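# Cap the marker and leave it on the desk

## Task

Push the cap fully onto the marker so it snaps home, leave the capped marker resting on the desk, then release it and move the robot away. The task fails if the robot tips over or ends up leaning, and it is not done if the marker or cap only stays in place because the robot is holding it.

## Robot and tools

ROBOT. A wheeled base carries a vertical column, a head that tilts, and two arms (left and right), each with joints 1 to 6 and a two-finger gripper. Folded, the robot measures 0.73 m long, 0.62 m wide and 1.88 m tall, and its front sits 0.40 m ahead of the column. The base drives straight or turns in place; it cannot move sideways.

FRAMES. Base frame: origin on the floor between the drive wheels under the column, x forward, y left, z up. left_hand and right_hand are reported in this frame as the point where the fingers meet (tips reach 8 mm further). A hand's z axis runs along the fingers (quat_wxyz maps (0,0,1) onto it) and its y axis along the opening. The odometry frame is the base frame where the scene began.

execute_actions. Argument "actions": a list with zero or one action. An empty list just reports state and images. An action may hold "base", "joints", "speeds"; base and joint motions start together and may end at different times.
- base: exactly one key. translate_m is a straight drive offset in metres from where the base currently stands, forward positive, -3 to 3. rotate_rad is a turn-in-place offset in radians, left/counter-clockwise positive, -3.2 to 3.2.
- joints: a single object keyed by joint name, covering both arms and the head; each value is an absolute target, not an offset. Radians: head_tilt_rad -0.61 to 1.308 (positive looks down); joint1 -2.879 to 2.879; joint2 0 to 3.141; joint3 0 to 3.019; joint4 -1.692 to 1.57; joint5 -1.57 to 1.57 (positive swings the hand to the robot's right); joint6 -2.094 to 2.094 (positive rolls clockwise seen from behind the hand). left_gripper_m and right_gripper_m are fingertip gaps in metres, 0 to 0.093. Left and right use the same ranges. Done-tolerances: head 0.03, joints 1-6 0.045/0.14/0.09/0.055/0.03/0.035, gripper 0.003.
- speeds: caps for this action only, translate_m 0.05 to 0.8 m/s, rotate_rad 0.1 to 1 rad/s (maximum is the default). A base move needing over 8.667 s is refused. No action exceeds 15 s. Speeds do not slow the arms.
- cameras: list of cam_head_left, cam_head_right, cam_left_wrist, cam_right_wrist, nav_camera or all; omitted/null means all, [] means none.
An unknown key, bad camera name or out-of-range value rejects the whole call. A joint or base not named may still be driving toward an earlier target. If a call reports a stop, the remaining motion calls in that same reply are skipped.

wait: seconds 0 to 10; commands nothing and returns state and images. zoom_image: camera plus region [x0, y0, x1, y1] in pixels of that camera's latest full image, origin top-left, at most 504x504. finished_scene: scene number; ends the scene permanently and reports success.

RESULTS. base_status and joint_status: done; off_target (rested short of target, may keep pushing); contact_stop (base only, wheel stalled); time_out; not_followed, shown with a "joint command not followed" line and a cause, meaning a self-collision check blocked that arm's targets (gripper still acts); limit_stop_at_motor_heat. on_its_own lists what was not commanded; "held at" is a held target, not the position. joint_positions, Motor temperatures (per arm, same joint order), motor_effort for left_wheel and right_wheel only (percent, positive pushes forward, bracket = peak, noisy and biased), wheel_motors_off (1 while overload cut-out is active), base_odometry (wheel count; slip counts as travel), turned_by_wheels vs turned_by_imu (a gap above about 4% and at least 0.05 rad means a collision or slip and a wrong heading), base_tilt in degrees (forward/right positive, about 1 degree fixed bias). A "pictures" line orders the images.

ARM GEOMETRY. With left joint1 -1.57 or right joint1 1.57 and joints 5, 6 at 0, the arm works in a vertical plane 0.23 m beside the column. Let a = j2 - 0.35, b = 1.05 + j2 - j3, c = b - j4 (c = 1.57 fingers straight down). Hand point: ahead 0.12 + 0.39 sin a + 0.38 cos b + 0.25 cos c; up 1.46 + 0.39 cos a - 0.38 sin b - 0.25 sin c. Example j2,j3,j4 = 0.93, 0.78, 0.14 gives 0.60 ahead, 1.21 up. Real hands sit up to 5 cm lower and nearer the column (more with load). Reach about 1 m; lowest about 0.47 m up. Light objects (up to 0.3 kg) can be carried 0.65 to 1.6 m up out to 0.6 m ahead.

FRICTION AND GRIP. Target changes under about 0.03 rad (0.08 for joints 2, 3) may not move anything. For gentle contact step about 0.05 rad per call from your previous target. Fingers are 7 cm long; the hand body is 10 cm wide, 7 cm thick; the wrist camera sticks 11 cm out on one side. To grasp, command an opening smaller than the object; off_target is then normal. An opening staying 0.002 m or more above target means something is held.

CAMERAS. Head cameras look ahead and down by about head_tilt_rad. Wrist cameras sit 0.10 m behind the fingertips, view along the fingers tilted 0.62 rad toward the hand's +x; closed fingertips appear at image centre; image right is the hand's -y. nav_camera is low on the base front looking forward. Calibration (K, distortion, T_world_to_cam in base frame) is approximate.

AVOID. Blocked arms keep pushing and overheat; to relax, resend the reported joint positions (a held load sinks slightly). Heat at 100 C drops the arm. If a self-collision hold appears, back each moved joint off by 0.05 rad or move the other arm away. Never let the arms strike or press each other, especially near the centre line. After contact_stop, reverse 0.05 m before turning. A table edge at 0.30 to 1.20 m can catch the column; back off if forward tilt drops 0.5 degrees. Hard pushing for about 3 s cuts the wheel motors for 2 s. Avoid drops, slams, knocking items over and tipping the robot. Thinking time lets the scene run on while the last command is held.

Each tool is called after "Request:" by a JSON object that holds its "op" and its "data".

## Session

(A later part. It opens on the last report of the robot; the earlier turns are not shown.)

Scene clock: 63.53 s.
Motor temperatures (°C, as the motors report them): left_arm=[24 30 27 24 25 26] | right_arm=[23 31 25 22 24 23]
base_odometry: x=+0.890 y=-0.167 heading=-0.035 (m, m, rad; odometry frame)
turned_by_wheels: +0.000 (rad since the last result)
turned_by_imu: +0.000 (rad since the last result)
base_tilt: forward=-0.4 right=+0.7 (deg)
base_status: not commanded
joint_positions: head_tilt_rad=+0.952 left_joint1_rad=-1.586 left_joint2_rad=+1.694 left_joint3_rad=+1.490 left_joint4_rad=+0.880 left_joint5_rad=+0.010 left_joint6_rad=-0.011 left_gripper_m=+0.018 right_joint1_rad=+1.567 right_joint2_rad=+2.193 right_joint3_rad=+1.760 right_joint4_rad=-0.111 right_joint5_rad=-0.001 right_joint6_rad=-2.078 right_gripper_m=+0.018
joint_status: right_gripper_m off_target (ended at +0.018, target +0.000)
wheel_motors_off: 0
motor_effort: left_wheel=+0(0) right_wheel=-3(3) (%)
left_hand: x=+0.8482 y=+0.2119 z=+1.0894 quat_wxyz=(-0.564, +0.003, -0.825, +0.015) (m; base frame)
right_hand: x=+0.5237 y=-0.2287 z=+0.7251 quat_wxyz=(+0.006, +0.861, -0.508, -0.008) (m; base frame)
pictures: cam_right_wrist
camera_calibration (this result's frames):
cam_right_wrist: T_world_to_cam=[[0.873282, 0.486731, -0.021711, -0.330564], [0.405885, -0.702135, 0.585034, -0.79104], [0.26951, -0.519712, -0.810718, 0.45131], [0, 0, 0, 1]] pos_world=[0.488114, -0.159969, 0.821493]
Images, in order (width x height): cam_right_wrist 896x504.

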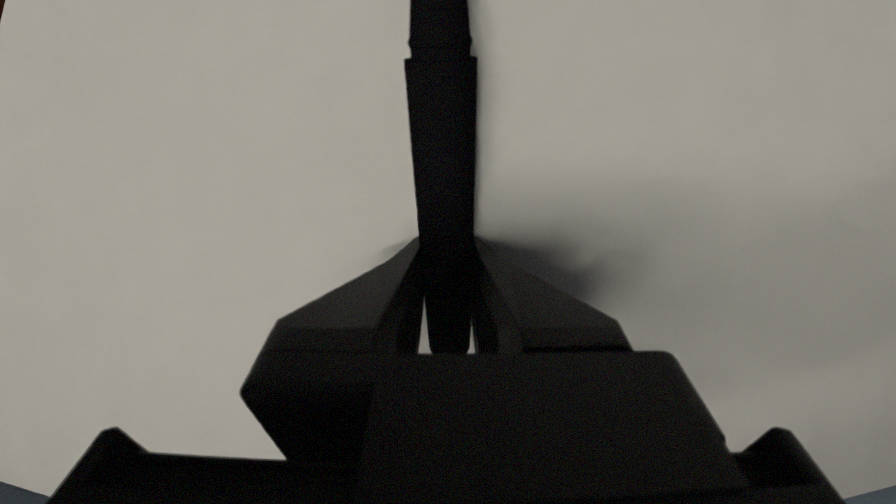

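Request:
{"op": "execute_actions", "data": {"actions": [{"joints":{"right_joint2_rad":1.93,"right_joint3_rad":1.70,"right_joint4_rad":0.25,"right_joint6_rad":0.0,"left_joint2_rad":1.85,"left_joint3_rad":2.0,"left_joint4_rad":-0.13,"left_joint5_rad":0.95,"left_joint6_rad":0.02,"head_tilt_rad":0.75}}], "cameras": []}}

Request:
{"op": "execute_actions", "data": {"actions": [{"joints":{"right_joint1_rad":1.69,"right_joint5_rad":-1.0,"right_joint6_rad":0.02,"left_joint1_rad":-1.66}}], "cameras": ["cam_head_left","cam_left_wrist","cam_right_wrist"]}}

Request:
{"op": "zoom_image", "data": {"camera": "cam_head_left", "region": [360,120,490,250]}}

Scene clock: 74.37 s.
Motor temperatures (°C, as the motors report them): left_arm=[24 30 27 24 25 26] | right_arm=[23 31 25 22 24 23]
base_odometry: x=+0.890 y=-0.167 heading=-0.035 (m, m, rad; odometry frame)
turned_by_wheels: +0.000 (rad since the last result)
turned_by_imu: +0.002 (rad since the last result)
base_tilt: forward=-0.4 right=+0.7 (deg)
base_status: not commanded
joint_positions: head_tilt_rad=+0.766 left_joint1_rad=-1.586 left_joint2_rad=+1.849 left_joint3_rad=+1.983 left_joint4_rad=-0.120 left_joint5_rad=+0.948 left_joint6_rad=+0.008 left_gripper_m=+0.018 right_joint1_rad=+1.567 right_joint2_rad=+1.927 right_joint3_rad=+1.702 right_joint4_rad=+0.250 right_joint5_rad=-0.001 right_joint6_rad=-0.012 right_gripper_m=+0.018
joint_status: all done
wheel_motors_off: 0
motor_effort: left_wheel=+0(1) right_wheel=-3(4) (%)
left_hand: x=+0.8292 y=+0.0734 z=+1.0321 quat_wxyz=(-0.237, -0.126, -0.854, +0.446) (m; base frame)
right_hand: x=+0.7491 y=-0.2286 z=+0.8774 quat_wxyz=(-0.271, +0.006, -0.963, +0.003) (m; base frame)
pictures: none
No camera images: the call's "cameras" was empty. Leave "cameras" out to get every camera's image.

Scene clock: 75.80 s.
Motor temperatures (°C, as the motors report them): left_arm=[24 30 27 24 25 26] | right_arm=[23 31 25 22 24 23]
base_odometry: x=+0.890 y=-0.167 heading=-0.035 (m, m, rad; odometry frame)
turned_by_wheels: +0.000 (rad since the last result)
turned_by_imu: +0.000 (rad since the last result)
base_tilt: forward=-0.4 right=+0.7 (deg)
base_status: not commanded
joint_positions: head_tilt_rad=+0.766 left_joint1_rad=-1.671 left_joint2_rad=+1.849 left_joint3_rad=+1.983 left_joint4_rad=-0.120 left_joint5_rad=+0.948 left_joint6_rad=+0.009 left_gripper_m=+0.018 right_joint1_rad=+1.695 right_joint2_rad=+1.927 right_joint3_rad=+1.702 right_joint4_rad=+0.250 right_joint5_rad=-0.997 right_joint6_rad=+0.008 right_gripper_m=+0.018
joint_status: all done
wheel_motors_off: 0
motor_effort: left_wheel=+1(1) right_wheel=-4(3) (%)
left_hand: x=+0.8215 y=+0.0114 z=+1.0455 quat_wxyz=(-0.232, -0.136, -0.834, +0.482) (m; base frame)
right_hand: x=+0.6963 y=+0.0114 z=+0.9649 quat_wxyz=(-0.228, +0.139, -0.816, -0.513) (m; base frame)
pictures: cam_head_left, cam_left_wrist, cam_right_wrist
camera_calibration (this result's frames):
cam_head_left: T_world_to_cam=[[-0.0610071, -0.996628, 0.0548622, -0.0338371], [-0.750505, 0.00956574, -0.660795, 1.05744], [0.658042, -0.0814876, -0.748559, 1.03977], [0, 0, 0, 1]] pos_world=[0.107339, 0.0408903, 1.47894]
cam_left_wrist: T_world_to_cam=[[-0.449785, -0.496845, 0.742185, -0.401723], [-0.841257, 0.51477, -0.165221, 0.858847], [-0.299965, -0.698682, -0.64951, 1.05393], [0, 0, 0, 1]] pos_world=[0.857964, 0.0946581, 1.12459]
cam_right_wrist: T_world_to_cam=[[0.464661, -0.431939, -0.772994, 0.426994], [-0.824507, -0.529403, -0.199803, 0.779193], [-0.322923, 0.730179, -0.602129, 0.920991], [0, 0, 0, 1]] pos_world=[0.741451, -0.0755463, 1.0403]
Images, in order (width x height): cam_head_left 896x504, cam_left_wrist 896x504, cam_right_wrist 896x504.

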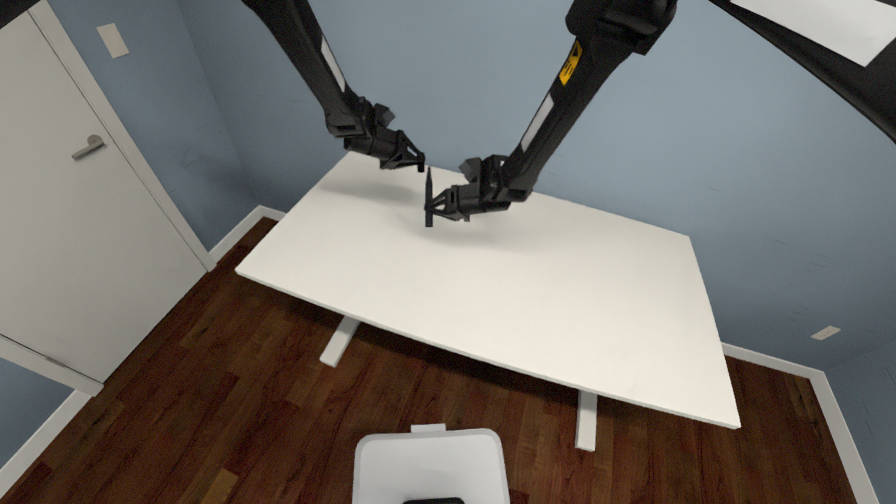

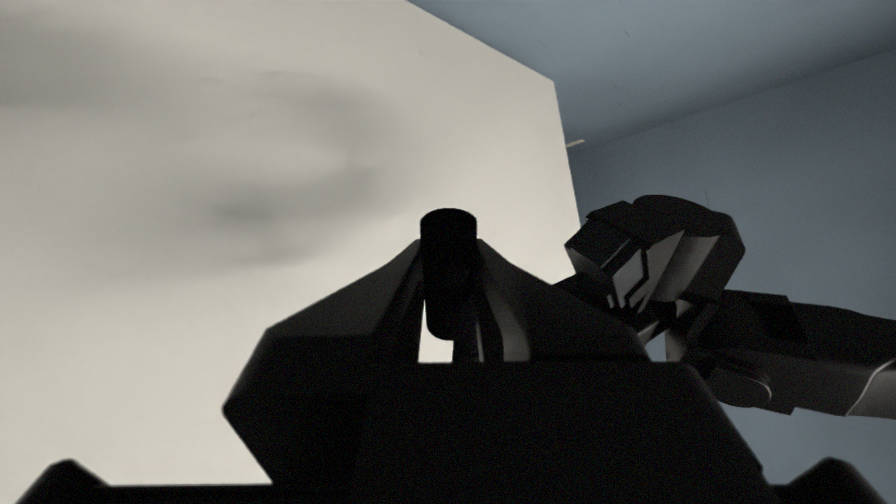

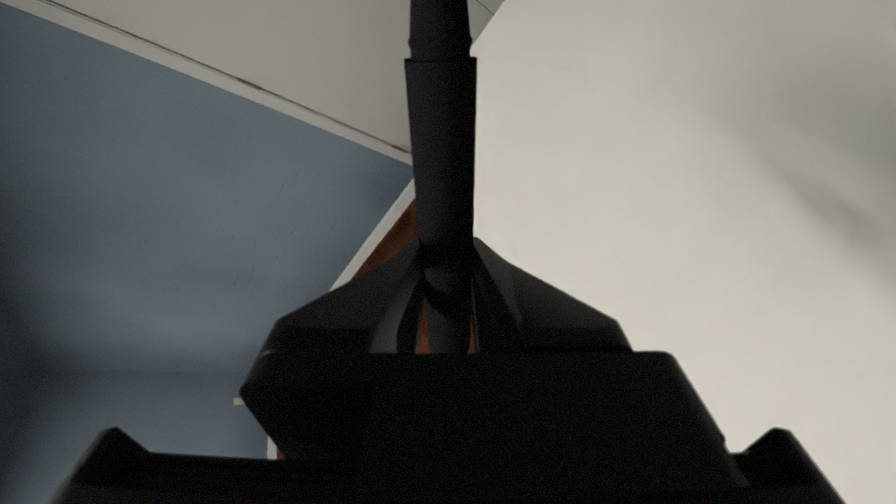

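Region (360, 120, 490, 250) of cam_head_left's 896x504 image, scaled by 3.877, with more detail than that image has.

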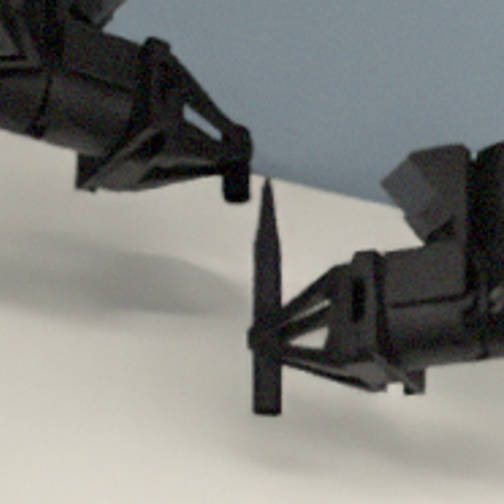

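Request:
{"op": "execute_actions", "data": {"actions": [{"joints":{"right_joint3_rad":1.665,"right_joint4_rad":0.21}}], "cameras": []}}

Request:
{"op": "execute_actions", "data": {"actions": [{"joints":{"left_joint1_rad":-1.705}}], "cameras": ["cam_head_left","cam_left_wrist"]}}

Request:
{"op": "zoom_image", "data": {"camera": "cam_head_left", "region": [380,140,480,240]}}

Scene clock: 85.90 s.
Motor temperatures (°C, as the motors report them): left_arm=[24 31 28 24 25 26] | right_arm=[23 32 25 22 24 23]
base_odometry: x=+0.890 y=-0.167 heading=-0.035 (m, m, rad; odometry frame)
turned_by_wheels: +0.000 (rad since the last result)
turned_by_imu: +0.001 (rad since the last result)
base_tilt: forward=-0.3 right=+0.7 (deg)
base_status: not commanded
joint_positions: head_tilt_rad=+0.766 left_joint1_rad=-1.671 left_joint2_rad=+1.849 left_joint3_rad=+1.983 left_joint4_rad=-0.120 left_joint5_rad=+0.948 left_joint6_rad=+0.009 left_gripper_m=+0.018 right_joint1_rad=+1.695 right_joint2_rad=+1.927 right_joint3_rad=+1.666 right_joint4_rad=+0.219 right_joint5_rad=-0.997 right_joint6_rad=+0.008 right_gripper_m=+0.018
joint_status: all done
wheel_motors_off: 0
motor_effort: left_wheel=+1(1) right_wheel=-3(4) (%)
left_hand: x=+0.8215 y=+0.0114 z=+1.0455 quat_wxyz=(-0.232, -0.136, -0.834, +0.482) (m; base frame)
right_hand: x=+0.6734 y=+0.0109 z=+0.9556 quat_wxyz=(-0.199, +0.126, -0.823, -0.517) (m; base frame)
pictures: none
No camera images: the call's "cameras" was empty. Leave "cameras" out to get every camera's image.

Scene clock: 86.63 s.
Motor temperatures (°C, as the motors report them): left_arm=[24 31 28 24 25 26] | right_arm=[23 32 25 22 24 23]
base_odometry: x=+0.890 y=-0.167 heading=-0.035 (m, m, rad; odometry frame)
turned_by_wheels: +0.000 (rad since the last result)
turned_by_imu: +0.000 (rad since the last result)
base_tilt: forward=-0.4 right=+0.7 (deg)
base_status: not commanded
joint_positions: head_tilt_rad=+0.766 left_joint1_rad=-1.702 left_joint2_rad=+1.849 left_joint3_rad=+1.983 left_joint4_rad=-0.120 left_joint5_rad=+0.948 left_joint6_rad=+0.009 left_gripper_m=+0.018 right_joint1_rad=+1.695 right_joint2_rad=+1.927 right_joint3_rad=+1.666 right_joint4_rad=+0.219 right_joint5_rad=-0.997 right_joint6_rad=+0.008 right_gripper_m=+0.018
joint_status: all done
wheel_motors_off: 0
motor_effort: left_wheel=+1(1) right_wheel=-4(4) (%)
left_hand: x=+0.8179 y=-0.0112 z=+1.0516 quat_wxyz=(-0.230, -0.139, -0.826, +0.495) (m; base frame)
right_hand: x=+0.6734 y=+0.0109 z=+0.9556 quat_wxyz=(-0.199, +0.126, -0.823, -0.517) (m; base frame)
pictures: cam_head_left, cam_left_wrist
camera_calibration (this result's frames):
cam_head_left: T_world_to_cam=[[-0.061008, -0.996628, 0.0548612, -0.0338355], [-0.750495, 0.00956574, -0.660807, 1.05746], [0.658055, -0.0814876, -0.748548, 1.03975], [0, 0, 0, 1]] pos_world=[0.10734, 0.0408903, 1.47894]
cam_left_wrist: T_world_to_cam=[[-0.457343, -0.469466, 0.755275, -0.42634], [-0.83314, 0.523198, -0.179281, 0.876776], [-0.310992, -0.711242, -0.630411, 1.02982], [0, 0, 0, 1]] pos_world=[0.85576, 0.0735745, 1.12841]
Images, in order (width x height): cam_head_left 896x504, cam_left_wrist 896x504.

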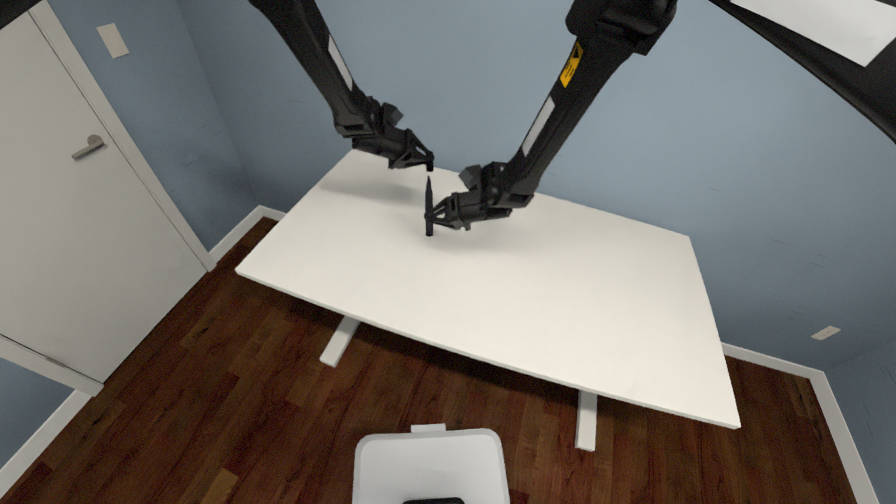

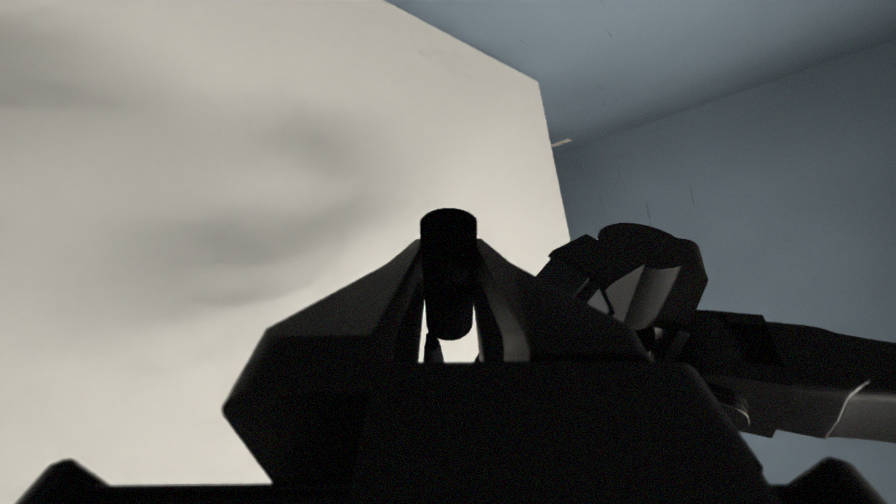

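Region (380, 140, 480, 240) of cam_head_left's 896x504 image, scaled by 5.040, with more detail than that image has.

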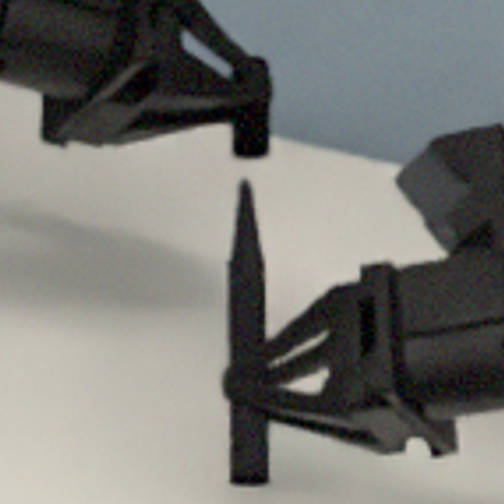

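Request:
{"op": "execute_actions", "data": {"actions": [{"joints":{"left_joint5_rad":0.90}}], "cameras": ["cam_left_wrist"]}}

Request:
{"op": "execute_actions", "data": {"actions": [{"joints":{"left_joint2_rad":1.87,"left_joint3_rad":1.935,"left_joint4_rad":-0.07}}], "cameras": ["cam_head_left","cam_left_wrist"]}}

Request:
{"op": "zoom_image", "data": {"camera": "cam_head_left", "region": [380,140,480,240]}}

Scene clock: 100.43 s.
Motor temperatures (°C, as the motors report them): left_arm=[24 31 29 24 25 26] | right_arm=[23 32 25 22 25 23]
base_odometry: x=+0.890 y=-0.167 heading=-0.035 (m, m, rad; odometry frame)
turned_by_wheels: +0.000 (rad since the last result)
turned_by_imu: +0.001 (rad since the last result)
base_tilt: forward=-0.4 right=+0.7 (deg)
base_status: not commanded
joint_positions: head_tilt_rad=+0.766 left_joint1_rad=-1.702 left_joint2_rad=+1.849 left_joint3_rad=+1.983 left_joint4_rad=-0.120 left_joint5_rad=+0.902 left_joint6_rad=+0.009 left_gripper_m=+0.018 right_joint1_rad=+1.695 right_joint2_rad=+1.927 right_joint3_rad=+1.666 right_joint4_rad=+0.219 right_joint5_rad=-0.997 right_joint6_rad=+0.008 right_gripper_m=+0.018
joint_status: all done
wheel_motors_off: 0
motor_effort: left_wheel=+1(1) right_wheel=-3(3) (%)
left_hand: x=+0.8215 y=-0.0073 z=+1.0457 quat_wxyz=(-0.233, -0.134, -0.838, +0.475) (m; base frame)
right_hand: x=+0.6734 y=+0.0109 z=+0.9556 quat_wxyz=(-0.199, +0.126, -0.823, -0.517) (m; base frame)
pictures: cam_left_wrist
camera_calibration (this result's frames):
cam_left_wrist: T_world_to_cam=[[-0.445711, -0.509706, 0.735896, -0.407994], [-0.845363, 0.510068, -0.158721, 0.865055], [-0.294456, -0.692842, -0.658229, 1.04559], [0, 0, 0, 1]] pos_world=[0.857319, 0.0752372, 1.12578]
Images, in order (width x height): cam_left_wrist 896x504.

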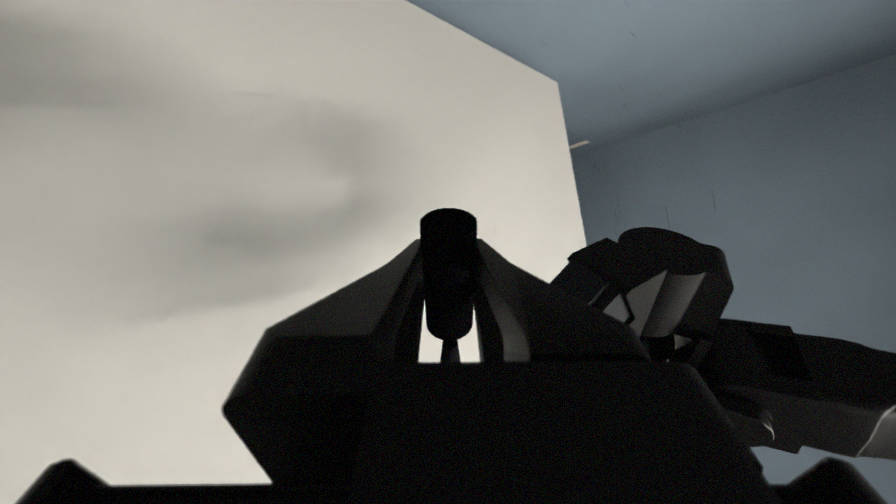

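Scene clock: 101.13 s.
Motor temperatures (°C, as the motors report them): left_arm=[24 31 29 24 25 26] | right_arm=[23 32 25 22 25 23]
base_odometry: x=+0.890 y=-0.167 heading=-0.035 (m, m, rad; odometry frame)
turned_by_wheels: +0.000 (rad since the last result)
turned_by_imu: +0.000 (rad since the last result)
base_tilt: forward=-0.4 right=+0.8 (deg)
base_status: not commanded
joint_positions: head_tilt_rad=+0.766 left_joint1_rad=-1.702 left_joint2_rad=+1.857 left_joint3_rad=+1.927 left_joint4_rad=-0.084 left_joint5_rad=+0.902 left_joint6_rad=+0.009 left_gripper_m=+0.018 right_joint1_rad=+1.695 right_joint2_rad=+1.927 right_joint3_rad=+1.666 right_joint4_rad=+0.219 right_joint5_rad=-0.997 right_joint6_rad=+0.010 right_gripper_m=+0.018
joint_status: all done
wheel_motors_off: 0
motor_effort: left_wheel=+1(1) right_wheel=-4(3) (%)
left_hand: x=+0.7976 y=-0.0080 z=+1.0257 quat_wxyz=(-0.221, -0.129, -0.841, +0.477) (m; base frame)
right_hand: x=+0.6734 y=+0.0109 z=+0.9556 quat_wxyz=(-0.198, +0.125, -0.823, -0.517) (m; base frame)
pictures: cam_head_left, cam_left_wrist
camera_calibration (this result's frames):
cam_head_left: T_world_to_cam=[[-0.0610087, -0.996628, 0.0548604, -0.0338343], [-0.750486, 0.00956574, -0.660817, 1.05748], [0.658064, -0.0814876, -0.74854, 1.03974], [0, 0, 0, 1]] pos_world=[0.107341, 0.0408903, 1.47894]
cam_left_wrist: T_world_to_cam=[[-0.426846, -0.50968, 0.747013, -0.430782], [-0.847796, 0.513005, -0.134416, 0.819078], [-0.314713, -0.69069, -0.651079, 1.03379], [0, 0, 0, 1]] pos_world=[0.835879, 0.0742742, 1.10497]
Images, in order (width x height): cam_head_left 896x504, cam_left_wrist 896x504.

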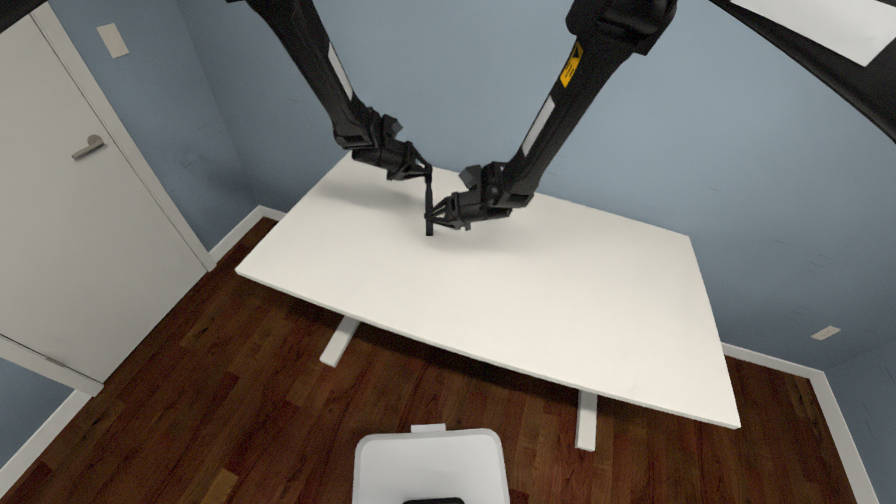

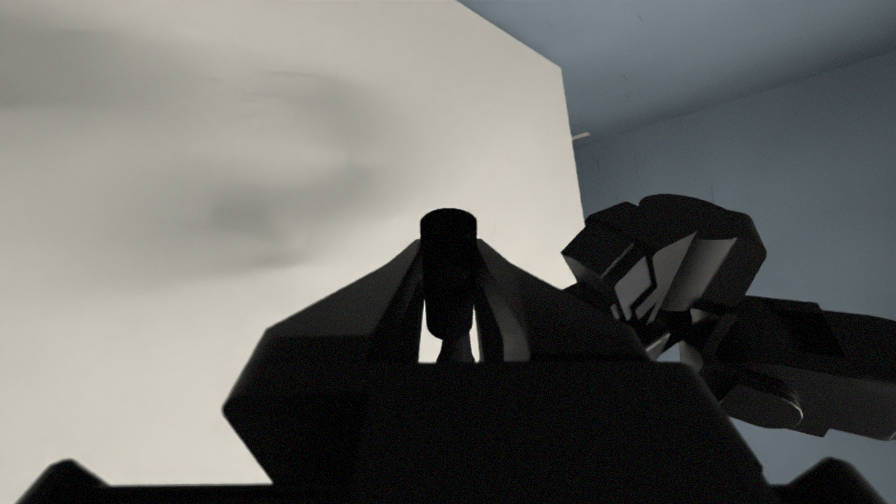

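Region (380, 140, 480, 240) of cam_head_left's 896x504 image, scaled by 5.040, with more detail than that image has.

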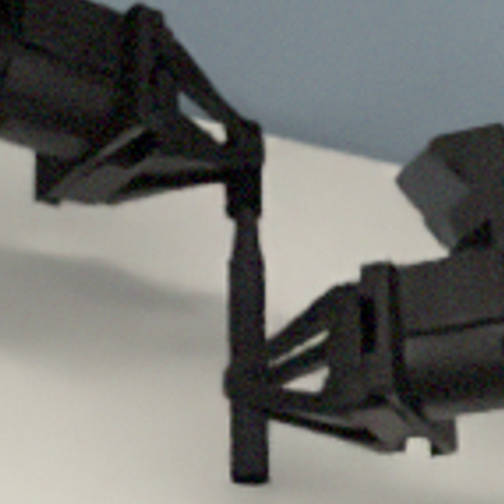

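It went in.

Request:
{"op": "execute_actions", "data": {"actions": [{"joints":{"left_joint2_rad":1.855,"left_joint3_rad":1.88,"left_joint4_rad":-0.02,"left_joint5_rad":0.92}}], "cameras": ["cam_right_wrist","cam_left_wrist"]}}

Request:
{"op": "execute_actions", "data": {"actions": [{"joints":{"left_joint3_rad":1.84,"left_joint4_rad":0.01}}], "cameras": ["cam_right_wrist","cam_left_wrist"]}}

Scene clock: 107.37 s.
Motor temperatures (°C, as the motors report them): left_arm=[24 31 29 24 25 26] | right_arm=[23 32 25 22 25 23]
base_odometry: x=+0.890 y=-0.167 heading=-0.035 (m, m, rad; odometry frame)
turned_by_wheels: +0.000 (rad since the last result)
turned_by_imu: +0.001 (rad since the last result)
base_tilt: forward=-0.5 right=+0.7 (deg)
base_status: not commanded
joint_positions: head_tilt_rad=+0.766 left_joint1_rad=-1.702 left_joint2_rad=+1.856 left_joint3_rad=+1.873 left_joint4_rad=-0.035 left_joint5_rad=+0.920 left_joint6_rad=+0.009 left_gripper_m=+0.018 right_joint1_rad=+1.695 right_joint2_rad=+1.927 right_joint3_rad=+1.666 right_joint4_rad=+0.218 right_joint5_rad=-0.997 right_joint6_rad=+0.013 right_gripper_m=+0.018
joint_status: all done
wheel_motors_off: 0
motor_effort: left_wheel=+1(1) right_wheel=-3(4) (%)
left_hand: x=+0.7785 y=-0.0096 z=+1.0173 quat_wxyz=(-0.218, -0.130, -0.837, +0.485) (m; base frame)
right_hand: x=+0.6734 y=+0.0109 z=+0.9555 quat_wxyz=(-0.197, +0.123, -0.824, -0.517) (m; base frame)
pictures: cam_left_wrist, cam_right_wrist
camera_calibration (this result's frames):
cam_left_wrist: T_world_to_cam=[[-0.428304, -0.494177, 0.756535, -0.441814], [-0.843628, 0.518675, -0.138806, 0.80388], [-0.323801, -0.697686, -0.639052, 1.01593], [0, 0, 0, 1]] pos_world=[0.817903, 0.0735097, 1.09506]
cam_right_wrist: T_world_to_cam=[[0.41014, -0.432742, -0.80282, 0.495345], [-0.834086, -0.534028, -0.138257, 0.70584], [-0.368899, 0.726325, -0.57997, 0.918067], [0, 0, 0, 1]] pos_world=[0.724244, -0.0755203, 1.02771]
Images, in order (width x height): cam_left_wrist 896x504, cam_right_wrist 896x504.

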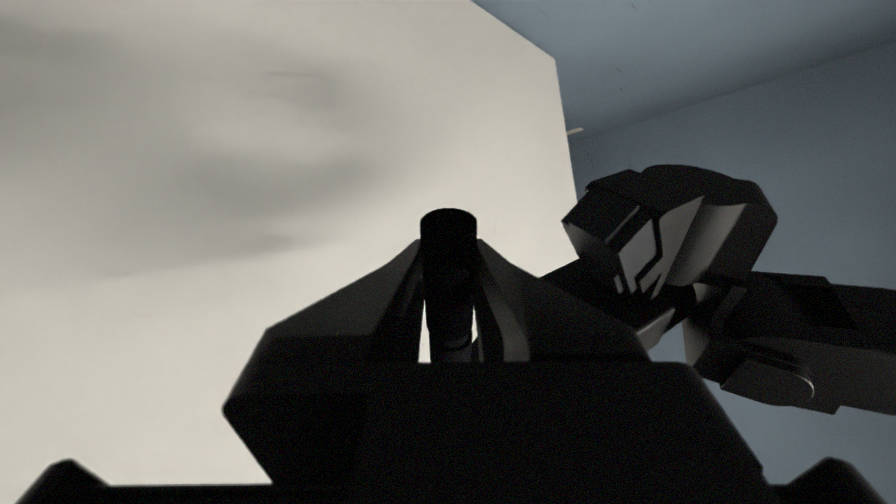

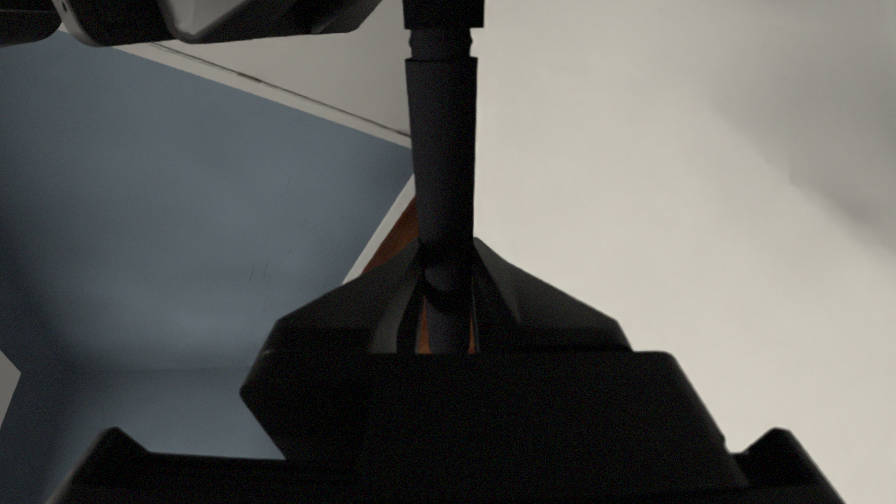

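Scene clock: 107.93 s.
Motor temperatures (°C, as the motors report them): left_arm=[24 31 29 24 25 26] | right_arm=[23 32 25 22 25 23]
base_odometry: x=+0.890 y=-0.167 heading=-0.035 (m, m, rad; odometry frame)
turned_by_wheels: +0.000 (rad since the last result)
turned_by_imu: +0.000 (rad since the last result)
base_tilt: forward=-0.5 right=+0.6 (deg)
base_status: not commanded
joint_positions: head_tilt_rad=+0.766 left_joint1_rad=-1.702 left_joint2_rad=+1.855 left_joint3_rad=+1.845 left_joint4_rad=-0.001 left_joint5_rad=+0.921 left_joint6_rad=+0.009 left_gripper_m=+0.018 right_joint1_rad=+1.695 right_joint2_rad=+1.928 right_joint3_rad=+1.664 right_joint4_rad=+0.214 right_joint5_rad=-0.996 right_joint6_rad=+0.014 right_gripper_m=+0.018
joint_status: all done
wheel_motors_off: 0
motor_effort: left_wheel=+1(1) right_wheel=-4(4) (%)
left_hand: x=+0.7706 y=-0.0096 z=+1.0131 quat_wxyz=(-0.221, -0.132, -0.836, +0.485) (m; base frame)
right_hand: x=+0.6713 y=+0.0109 z=+0.9540 quat_wxyz=(-0.194, +0.122, -0.825, -0.517) (m; base frame)
pictures: cam_left_wrist, cam_right_wrist
camera_calibration (this result's frames):
cam_left_wrist: T_world_to_cam=[[-0.433508, -0.493509, 0.754002, -0.435461], [-0.84284, 0.518135, -0.145455, 0.802789], [-0.318891, -0.698559, -0.640565, 1.00841], [0, 0, 0, 1]] pos_world=[0.80942, 0.073578, 1.09106]
cam_right_wrist: T_world_to_cam=[[0.404851, -0.433126, -0.805293, 0.500951], [-0.834804, -0.534427, -0.132247, 0.698662], [-0.373091, 0.725803, -0.577939, 0.917359], [0, 0, 0, 1]] pos_world=[0.722694, -0.0754633, 1.02599]
Images, in order (width x height): cam_left_wrist 896x504, cam_right_wrist 896x504.

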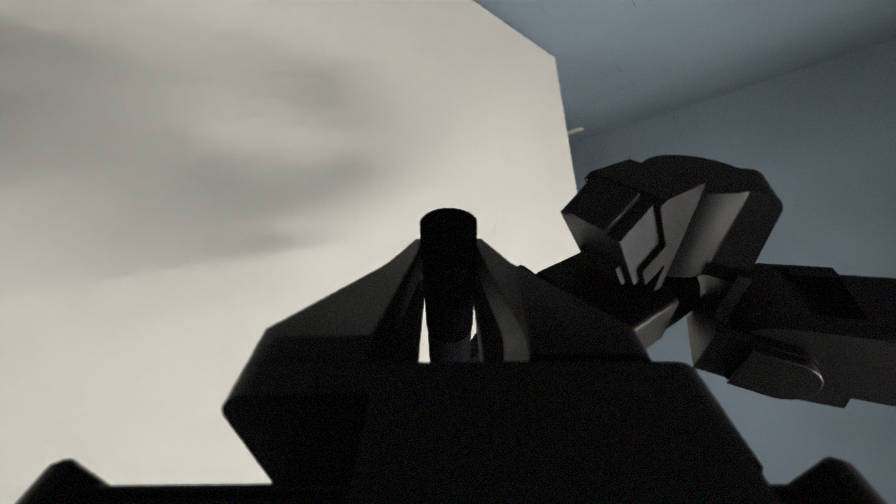

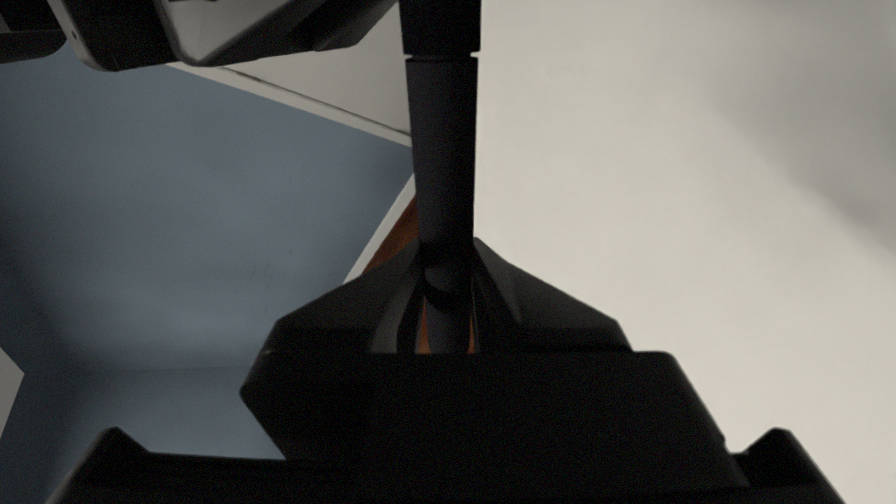

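Request:
{"op": "execute_actions", "data": {"actions": [{"joints":{"left_joint3_rad":1.79,"left_joint4_rad":-0.02,"right_joint3_rad":1.71,"right_joint4_rad":0.25}}], "cameras": ["cam_right_wrist"]}}

Request:
{"op": "zoom_image", "data": {"camera": "cam_right_wrist", "region": [380,10,500,110]}}

Scene clock: 112.97 s.
Motor temperatures (°C, as the motors report them): left_arm=[24 31 28 24 25 26] | right_arm=[23 32 25 22 25 23]
base_odometry: x=+0.890 y=-0.167 heading=-0.035 (m, m, rad; odometry frame)
turned_by_wheels: +0.000 (rad since the last result)
turned_by_imu: +0.001 (rad since the last result)
base_tilt: forward=-0.4 right=+0.7 (deg)
base_status: not commanded
joint_positions: head_tilt_rad=+0.766 left_joint1_rad=-1.702 left_joint2_rad=+1.846 left_joint3_rad=+1.816 left_joint4_rad=-0.002 left_joint5_rad=+0.909 left_joint6_rad=+0.021 left_gripper_m=+0.018 right_joint1_rad=+1.695 right_joint2_rad=+1.938 right_joint3_rad=+1.664 right_joint4_rad=+0.220 right_joint5_rad=-1.013 right_joint6_rad=+0.012 right_gripper_m=+0.018
joint_status: all done
wheel_motors_off: 0
motor_effort: left_wheel=+1(1) right_wheel=-3(4) (%)
left_hand: x=+0.7614 y=-0.0082 z=+1.0098 quat_wxyz=(-0.215, -0.132, -0.840, +0.479) (m; base frame)
right_hand: x=+0.6658 y=+0.0124 z=+0.9512 quat_wxyz=(-0.192, +0.123, -0.821, -0.524) (m; base frame)
pictures: cam_right_wrist
camera_calibration (this result's frames):
cam_right_wrist: T_world_to_cam=[[0.406473, -0.418307, -0.81228, 0.506953], [-0.830505, -0.539738, -0.13764, 0.696803], [-0.380843, 0.730549, -0.566795, 0.907101], [0, 0, 0, 1]] pos_world=[0.718098, -0.0745291, 1.02184]
Images, in order (width x height): cam_right_wrist 896x504.

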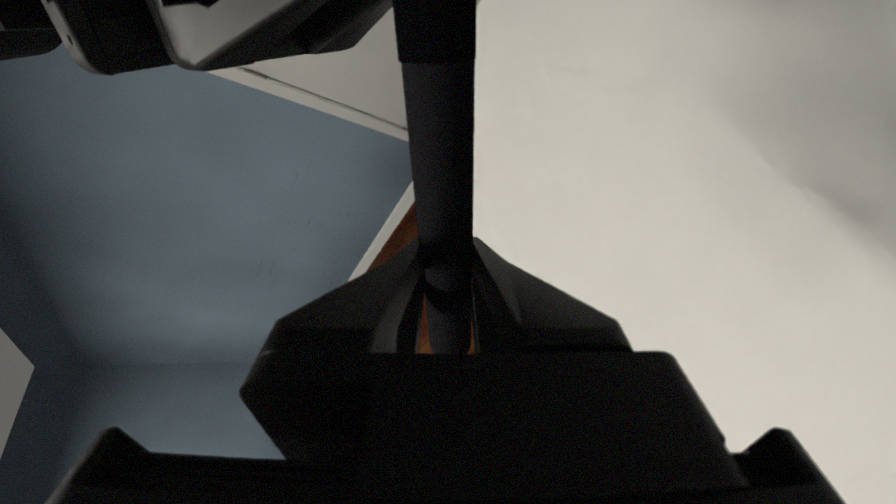

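Region (380, 10, 500, 110) of cam_right_wrist's 896x504 image, scaled by 4.200, with more detail than that image has.

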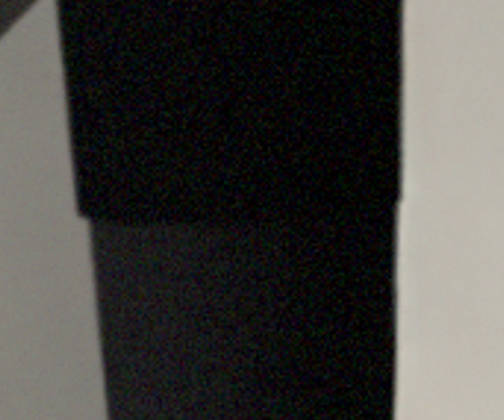

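Request:
{"op": "execute_actions", "data": {"actions": [{"joints":{"left_joint3_rad":1.825,"left_joint4_rad":0,"right_joint3_rad":1.665,"right_joint4_rad":0.22,"left_gripper_m":0.05}}], "cameras": []}}

Request:
{"op": "execute_actions", "data": {"actions": [{"base":{"translate_m":0.08},"joints":{"left_joint1_rad":-1.47}}], "cameras": []}}

Request:
{"op": "execute_actions", "data": {"actions": [{"joints":{"right_joint1_rad":1.57,"right_joint5_rad":0,"right_joint2_rad":2.06,"right_joint3_rad":1.68,"right_joint4_rad":-0.12,"left_joint5_rad":0,"left_joint1_rad":-1.57,"left_joint2_rad":0.9,"left_joint3_rad":0.5,"left_joint4_rad":-0.9}}], "cameras": []}}

Request:
{"op": "execute_actions", "data": {"actions": [{"joints":{"right_joint2_rad":2.16,"right_joint3_rad":1.74}}], "cameras": []}}

Request:
{"op": "execute_actions", "data": {"actions": [{"joints":{"right_joint2_rad":2.205,"right_joint3_rad":1.765}}], "cameras": ["cam_right_wrist","cam_head_left"]}}

Scene clock: 123.87 s.
Motor temperatures (°C, as the motors report them): left_arm=[24 32 28 24 26 26] | right_arm=[23 33 26 22 25 23]
base_odometry: x=+0.890 y=-0.167 heading=-0.035 (m, m, rad; odometry frame)
turned_by_wheels: +0.000 (rad since the last result)
turned_by_imu: +0.001 (rad since the last result)
base_tilt: forward=-0.2 right=+0.7 (deg)
base_status: not commanded
joint_positions: head_tilt_rad=+0.766 left_joint1_rad=-1.702 left_joint2_rad=+1.846 left_joint3_rad=+1.817 left_joint4_rad=+0.003 left_joint5_rad=+0.917 left_joint6_rad=+0.021 left_gripper_m=+0.050 right_joint1_rad=+1.695 right_joint2_rad=+1.938 right_joint3_rad=+1.664 right_joint4_rad=+0.219 right_joint5_rad=-1.001 right_joint6_rad=+0.012 right_gripper_m=+0.018
joint_status: all done
wheel_motors_off: 0
motor_effort: left_wheel=+1(1) right_wheel=-3(3) (%)
left_hand: x=+0.7621 y=-0.0089 z=+1.0116 quat_wxyz=(-0.218, -0.134, -0.838, +0.483) (m; base frame)
right_hand: x=+0.6662 y=+0.0115 z=+0.9495 quat_wxyz=(-0.192, +0.122, -0.824, -0.519) (m; base frame)
pictures: none
No camera images: the call's "cameras" was empty. Leave "cameras" out to get every camera's image.

Scene clock: 125.30 s.
Motor temperatures (°C, as the motors report them): left_arm=[24 32 28 24 26 26] | right_arm=[23 33 26 22 25 23]
base_odometry: x=+0.970 y=-0.170 heading=-0.033 (m, m, rad; odometry frame)
turned_by_wheels: +0.002 (rad since the last result)
turned_by_imu: +0.002 (rad since the last result)
base_tilt: forward=-0.4 right=+0.6 (deg)
base_status: done
joint_positions: head_tilt_rad=+0.765 left_joint1_rad=-1.475 left_joint2_rad=+1.846 left_joint3_rad=+1.818 left_joint4_rad=+0.003 left_joint5_rad=+0.919 left_joint6_rad=+0.021 left_gripper_m=+0.050 right_joint1_rad=+1.691 right_joint2_rad=+1.936 right_joint3_rad=+1.664 right_joint4_rad=+0.219 right_joint5_rad=-0.999 right_joint6_rad=+0.012 right_gripper_m=+0.018
joint_status: all done
wheel_motors_off: 0
motor_effort: left_wheel=+1(43) right_wheel=-2(52) (%)
left_hand: x=+0.7794 y=+0.1601 z=+0.9825 quat_wxyz=(-0.231, -0.107, -0.887, +0.386) (m; base frame)
right_hand: x=+0.6680 y=+0.0085 z=+0.9496 quat_wxyz=(-0.193, +0.122, -0.825, -0.517) (m; base frame)
pictures: none
No camera images: the call's "cameras" was empty. Leave "cameras" out to get every camera's image.

Scene clock: 127.07 s.
Motor temperatures (°C, as the motors report them): left_arm=[24 31 28 24 26 26] | right_arm=[23 33 25 22 25 23]
base_odometry: x=+0.970 y=-0.170 heading=-0.033 (m, m, rad; odometry frame)
turned_by_wheels: +0.000 (rad since the last result)
turned_by_imu: +0.001 (rad since the last result)
base_tilt: forward=-0.2 right=+0.7 (deg)
base_status: not commanded
joint_positions: head_tilt_rad=+0.765 left_joint1_rad=-1.577 left_joint2_rad=+0.915 left_joint3_rad=+0.496 left_joint4_rad=-0.894 left_joint5_rad=+0.003 left_joint6_rad=+0.021 left_gripper_m=+0.050 right_joint1_rad=+1.566 right_joint2_rad=+2.078 right_joint3_rad=+1.672 right_joint4_rad=-0.118 right_joint5_rad=-0.002 right_joint6_rad=+0.012 right_gripper_m=+0.018
joint_status: all done
wheel_motors_off: 0
motor_effort: left_wheel=+2(3) right_wheel=-3(6) (%)
left_hand: x=+0.1968 y=+0.2225 z=+1.2274 quat_wxyz=(+0.384, -0.011, -0.923, +0.007) (m; base frame)
right_hand: x=+0.5482 y=-0.2287 z=+0.7693 quat_wxyz=(+0.000, -0.007, -1.000, +0.001) (m; base frame)
pictures: none
No camera images: the call's "cameras" was empty. Leave "cameras" out to get every camera's image.

Scene clock: 127.93 s.
Motor temperatures (°C, as the motors report them): left_arm=[24 31 28 24 26 26] | right_arm=[23 33 25 22 25 23]
base_odometry: x=+0.970 y=-0.170 heading=-0.033 (m, m, rad; odometry frame)
turned_by_wheels: +0.000 (rad since the last result)
turned_by_imu: +0.000 (rad since the last result)
base_tilt: forward=-0.4 right=+0.5 (deg)
base_status: not commanded
joint_positions: head_tilt_rad=+0.765 left_joint1_rad=-1.577 left_joint2_rad=+0.914 left_joint3_rad=+0.496 left_joint4_rad=-0.894 left_joint5_rad=+0.003 left_joint6_rad=+0.021 left_gripper_m=+0.050 right_joint1_rad=+1.566 right_joint2_rad=+2.154 right_joint3_rad=+1.743 right_joint4_rad=-0.118 right_joint5_rad=-0.002 right_joint6_rad=+0.012 right_gripper_m=+0.018
joint_status: all done
wheel_motors_off: 0
motor_effort: left_wheel=+2(2) right_wheel=-3(3) (%)
left_hand: x=+0.1969 y=+0.2225 z=+1.2275 quat_wxyz=(+0.384, -0.011, -0.923, +0.007) (m; base frame)
right_hand: x=+0.5395 y=-0.2288 z=+0.7404 quat_wxyz=(+0.003, -0.007, -1.000, +0.001) (m; base frame)
pictures: none
No camera images: the call's "cameras" was empty. Leave "cameras" out to get every camera's image.

Scene clock: 128.67 s.
Motor temperatures (°C, as the motors report them): left_arm=[24 31 27 24 26 26] | right_arm=[23 33 25 22 25 23]
base_odometry: x=+0.970 y=-0.170 heading=-0.033 (m, m, rad; odometry frame)
turned_by_wheels: +0.000 (rad since the last result)
turned_by_imu: +0.000 (rad since the last result)
base_tilt: forward=-0.4 right=+0.6 (deg)
base_status: not commanded
joint_positions: head_tilt_rad=+0.765 left_joint1_rad=-1.577 left_joint2_rad=+0.914 left_joint3_rad=+0.497 left_joint4_rad=-0.894 left_joint5_rad=+0.003 left_joint6_rad=+0.021 left_gripper_m=+0.050 right_joint1_rad=+1.566 right_joint2_rad=+2.192 right_joint3_rad=+1.760 right_joint4_rad=-0.118 right_joint5_rad=-0.002 right_joint6_rad=+0.012 right_gripper_m=+0.018
joint_status: all done
wheel_motors_off: 0
motor_effort: left_wheel=+2(2) right_wheel=-3(3) (%)
left_hand: x=+0.1972 y=+0.2225 z=+1.2274 quat_wxyz=(+0.384, -0.011, -0.923, +0.007) (m; base frame)
right_hand: x=+0.5224 y=-0.2289 z=+0.7254 quat_wxyz=(+0.013, -0.007, -1.000, +0.001) (m; base frame)
pictures: cam_head_left, cam_right_wrist
camera_calibration (this result's frames):
cam_head_left: T_world_to_cam=[[-0.0610775, -0.996628, 0.0547838, -0.0337128], [-0.749656, 0.00956574, -0.661758, 1.05888], [0.659003, -0.0814876, -0.747713, 1.03842], [0, 0, 0, 1]] pos_world=[0.107417, 0.0408903, 1.47901]
cam_right_wrist: T_world_to_cam=[[-0.0111955, -0.999937, -0.000687094, -0.22275], [-0.790356, 0.00842809, 0.61259, -0.0232773], [-0.612546, 0.00740133, -0.7904, 1.01853], [0, 0, 0, 1]] pos_world=[0.603004, -0.230079, 0.819151]
Images, in order (width x height): cam_head_left 896x504, cam_right_wrist 896x504.

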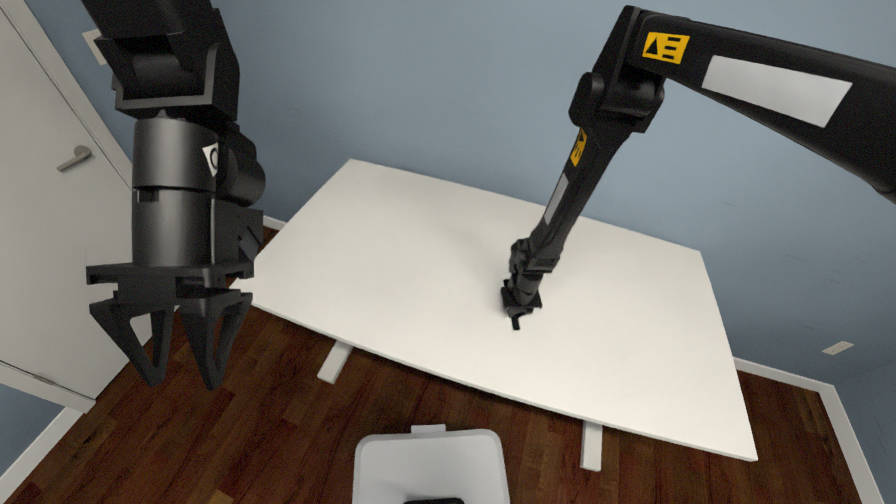

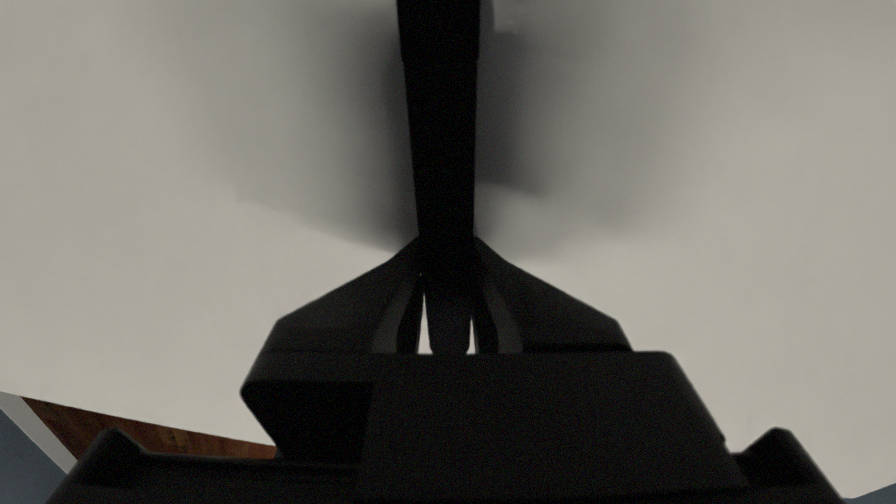

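Request:
{"op": "execute_actions", "data": {"actions": [{"joints":{"right_gripper_m":0.06}}], "cameras": []}}

Request:
{"op": "execute_actions", "data": {"actions": [{"joints":{"right_joint2_rad":2.0,"right_joint3_rad":1.62}}], "cameras": []}}

Request:
{"op": "execute_actions", "data": {"actions": [{"base":{"translate_m":-0.3},"joints":{"right_joint2_rad":0.9,"right_joint3_rad":0.5,"right_joint4_rad":-0.9}}], "cameras": ["cam_head_left"]}}

Scene clock: 136.40 s.
Motor temperatures (°C, as the motors report them): left_arm=[24 30 27 24 25 26] | right_arm=[23 32 25 22 24 23]
base_odometry: x=+0.970 y=-0.170 heading=-0.033 (m, m, rad; odometry frame)
turned_by_wheels: +0.000 (rad since the last result)
turned_by_imu: +0.001 (rad since the last result)
base_tilt: forward=-0.3 right=+0.8 (deg)
base_status: not commanded
joint_positions: head_tilt_rad=+0.765 left_joint1_rad=-1.577 left_joint2_rad=+0.914 left_joint3_rad=+0.497 left_joint4_rad=-0.894 left_joint5_rad=+0.003 left_joint6_rad=+0.021 left_gripper_m=+0.050 right_joint1_rad=+1.564 right_joint2_rad=+2.192 right_joint3_rad=+1.760 right_joint4_rad=-0.118 right_joint5_rad=+0.003 right_joint6_rad=+0.012 right_gripper_m=+0.060
joint_status: all done
wheel_motors_off: 0
motor_effort: left_wheel=+1(2) right_wheel=-3(3) (%)
left_hand: x=+0.1972 y=+0.2225 z=+1.2274 quat_wxyz=(+0.384, -0.011, -0.923, +0.007) (m; base frame)
right_hand: x=+0.5224 y=-0.2316 z=+0.7255 quat_wxyz=(+0.013, -0.008, -1.000, +0.004) (m; base frame)
pictures: none
No camera images: the call's "cameras" was empty. Leave "cameras" out to get every camera's image.

Scene clock: 137.50 s.
Motor temperatures (°C, as the motors report them): left_arm=[24 30 27 24 25 26] | right_arm=[23 32 25 22 24 23]
base_odometry: x=+0.970 y=-0.170 heading=-0.033 (m, m, rad; odometry frame)
turned_by_wheels: +0.000 (rad since the last result)
turned_by_imu: +0.000 (rad since the last result)
base_tilt: forward=-0.5 right=+0.7 (deg)
base_status: not commanded
joint_positions: head_tilt_rad=+0.765 left_joint1_rad=-1.577 left_joint2_rad=+0.914 left_joint3_rad=+0.497 left_joint4_rad=-0.894 left_joint5_rad=+0.003 left_joint6_rad=+0.021 left_gripper_m=+0.050 right_joint1_rad=+1.565 right_joint2_rad=+1.984 right_joint3_rad=+1.625 right_joint4_rad=-0.118 right_joint5_rad=+0.002 right_joint6_rad=+0.012 right_gripper_m=+0.060
joint_status: all done
wheel_motors_off: 0
motor_effort: left_wheel=+2(2) right_wheel=-3(3) (%)
left_hand: x=+0.1972 y=+0.2225 z=+1.2274 quat_wxyz=(+0.384, -0.011, -0.923, +0.007) (m; base frame)
right_hand: x=+0.5813 y=-0.2309 z=+0.8078 quat_wxyz=(-0.023, -0.008, -1.000, +0.004) (m; base frame)
pictures: none
No camera images: the call's "cameras" was empty. Leave "cameras" out to get every camera's image.

Scene clock: 139.40 s.
Motor temperatures (°C, as the motors report them): left_arm=[24 30 27 24 25 26] | right_arm=[23 32 25 22 24 23]
base_odometry: x=+0.670 y=-0.160 heading=-0.031 (m, m, rad; odometry frame)
turned_by_wheels: +0.002 (rad since the last result)
turned_by_imu: +0.003 (rad since the last result)
base_tilt: forward=-0.3 right=+0.6 (deg)
base_status: done
joint_positions: head_tilt_rad=+0.765 left_joint1_rad=-1.577 left_joint2_rad=+0.911 left_joint3_rad=+0.497 left_joint4_rad=-0.894 left_joint5_rad=+0.003 left_joint6_rad=+0.021 left_gripper_m=+0.050 right_joint1_rad=+1.565 right_joint2_rad=+0.905 right_joint3_rad=+0.493 right_joint4_rad=-0.896 right_joint5_rad=+0.002 right_joint6_rad=+0.012 right_gripper_m=+0.060
joint_status: all done
wheel_motors_off: 0
motor_effort: left_wheel=+0(47) right_wheel=-1(58) (%)
left_hand: x=+0.1982 y=+0.2226 z=+1.2276 quat_wxyz=(+0.382, -0.011, -0.924, +0.007) (m; base frame)
right_hand: x=+0.1967 y=-0.2273 z=+1.2289 quat_wxyz=(+0.382, -0.008, -0.924, +0.005) (m; base frame)
pictures: cam_head_left
camera_calibration (this result's frames):
cam_head_left: T_world_to_cam=[[-0.0610775, -0.996628, 0.0547838, -0.0337128], [-0.749656, 0.00956574, -0.661759, 1.05888], [0.659003, -0.0814876, -0.747713, 1.03842], [0, 0, 0, 1]] pos_world=[0.107417, 0.0408903, 1.47901]
Images, in order (width x height): cam_head_left 896x504.

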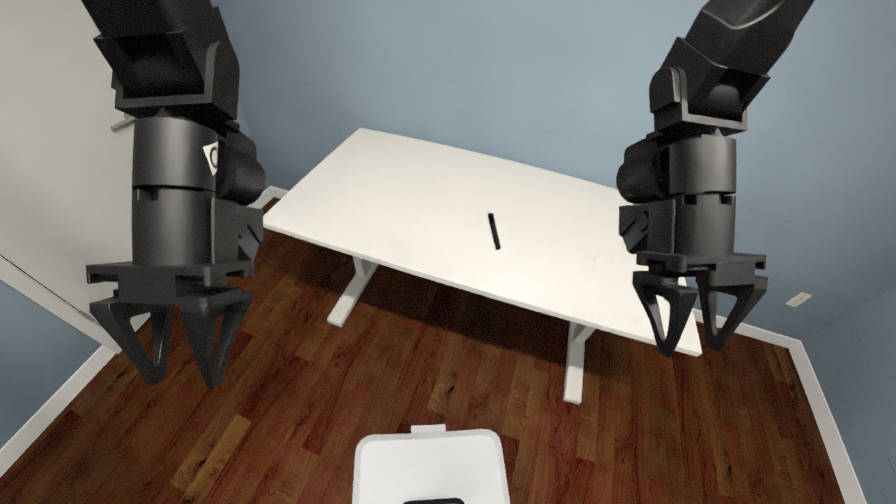

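Request:
{"op": "finished_scene", "data": {"scene": 2}}

The scene is finished: the task was done.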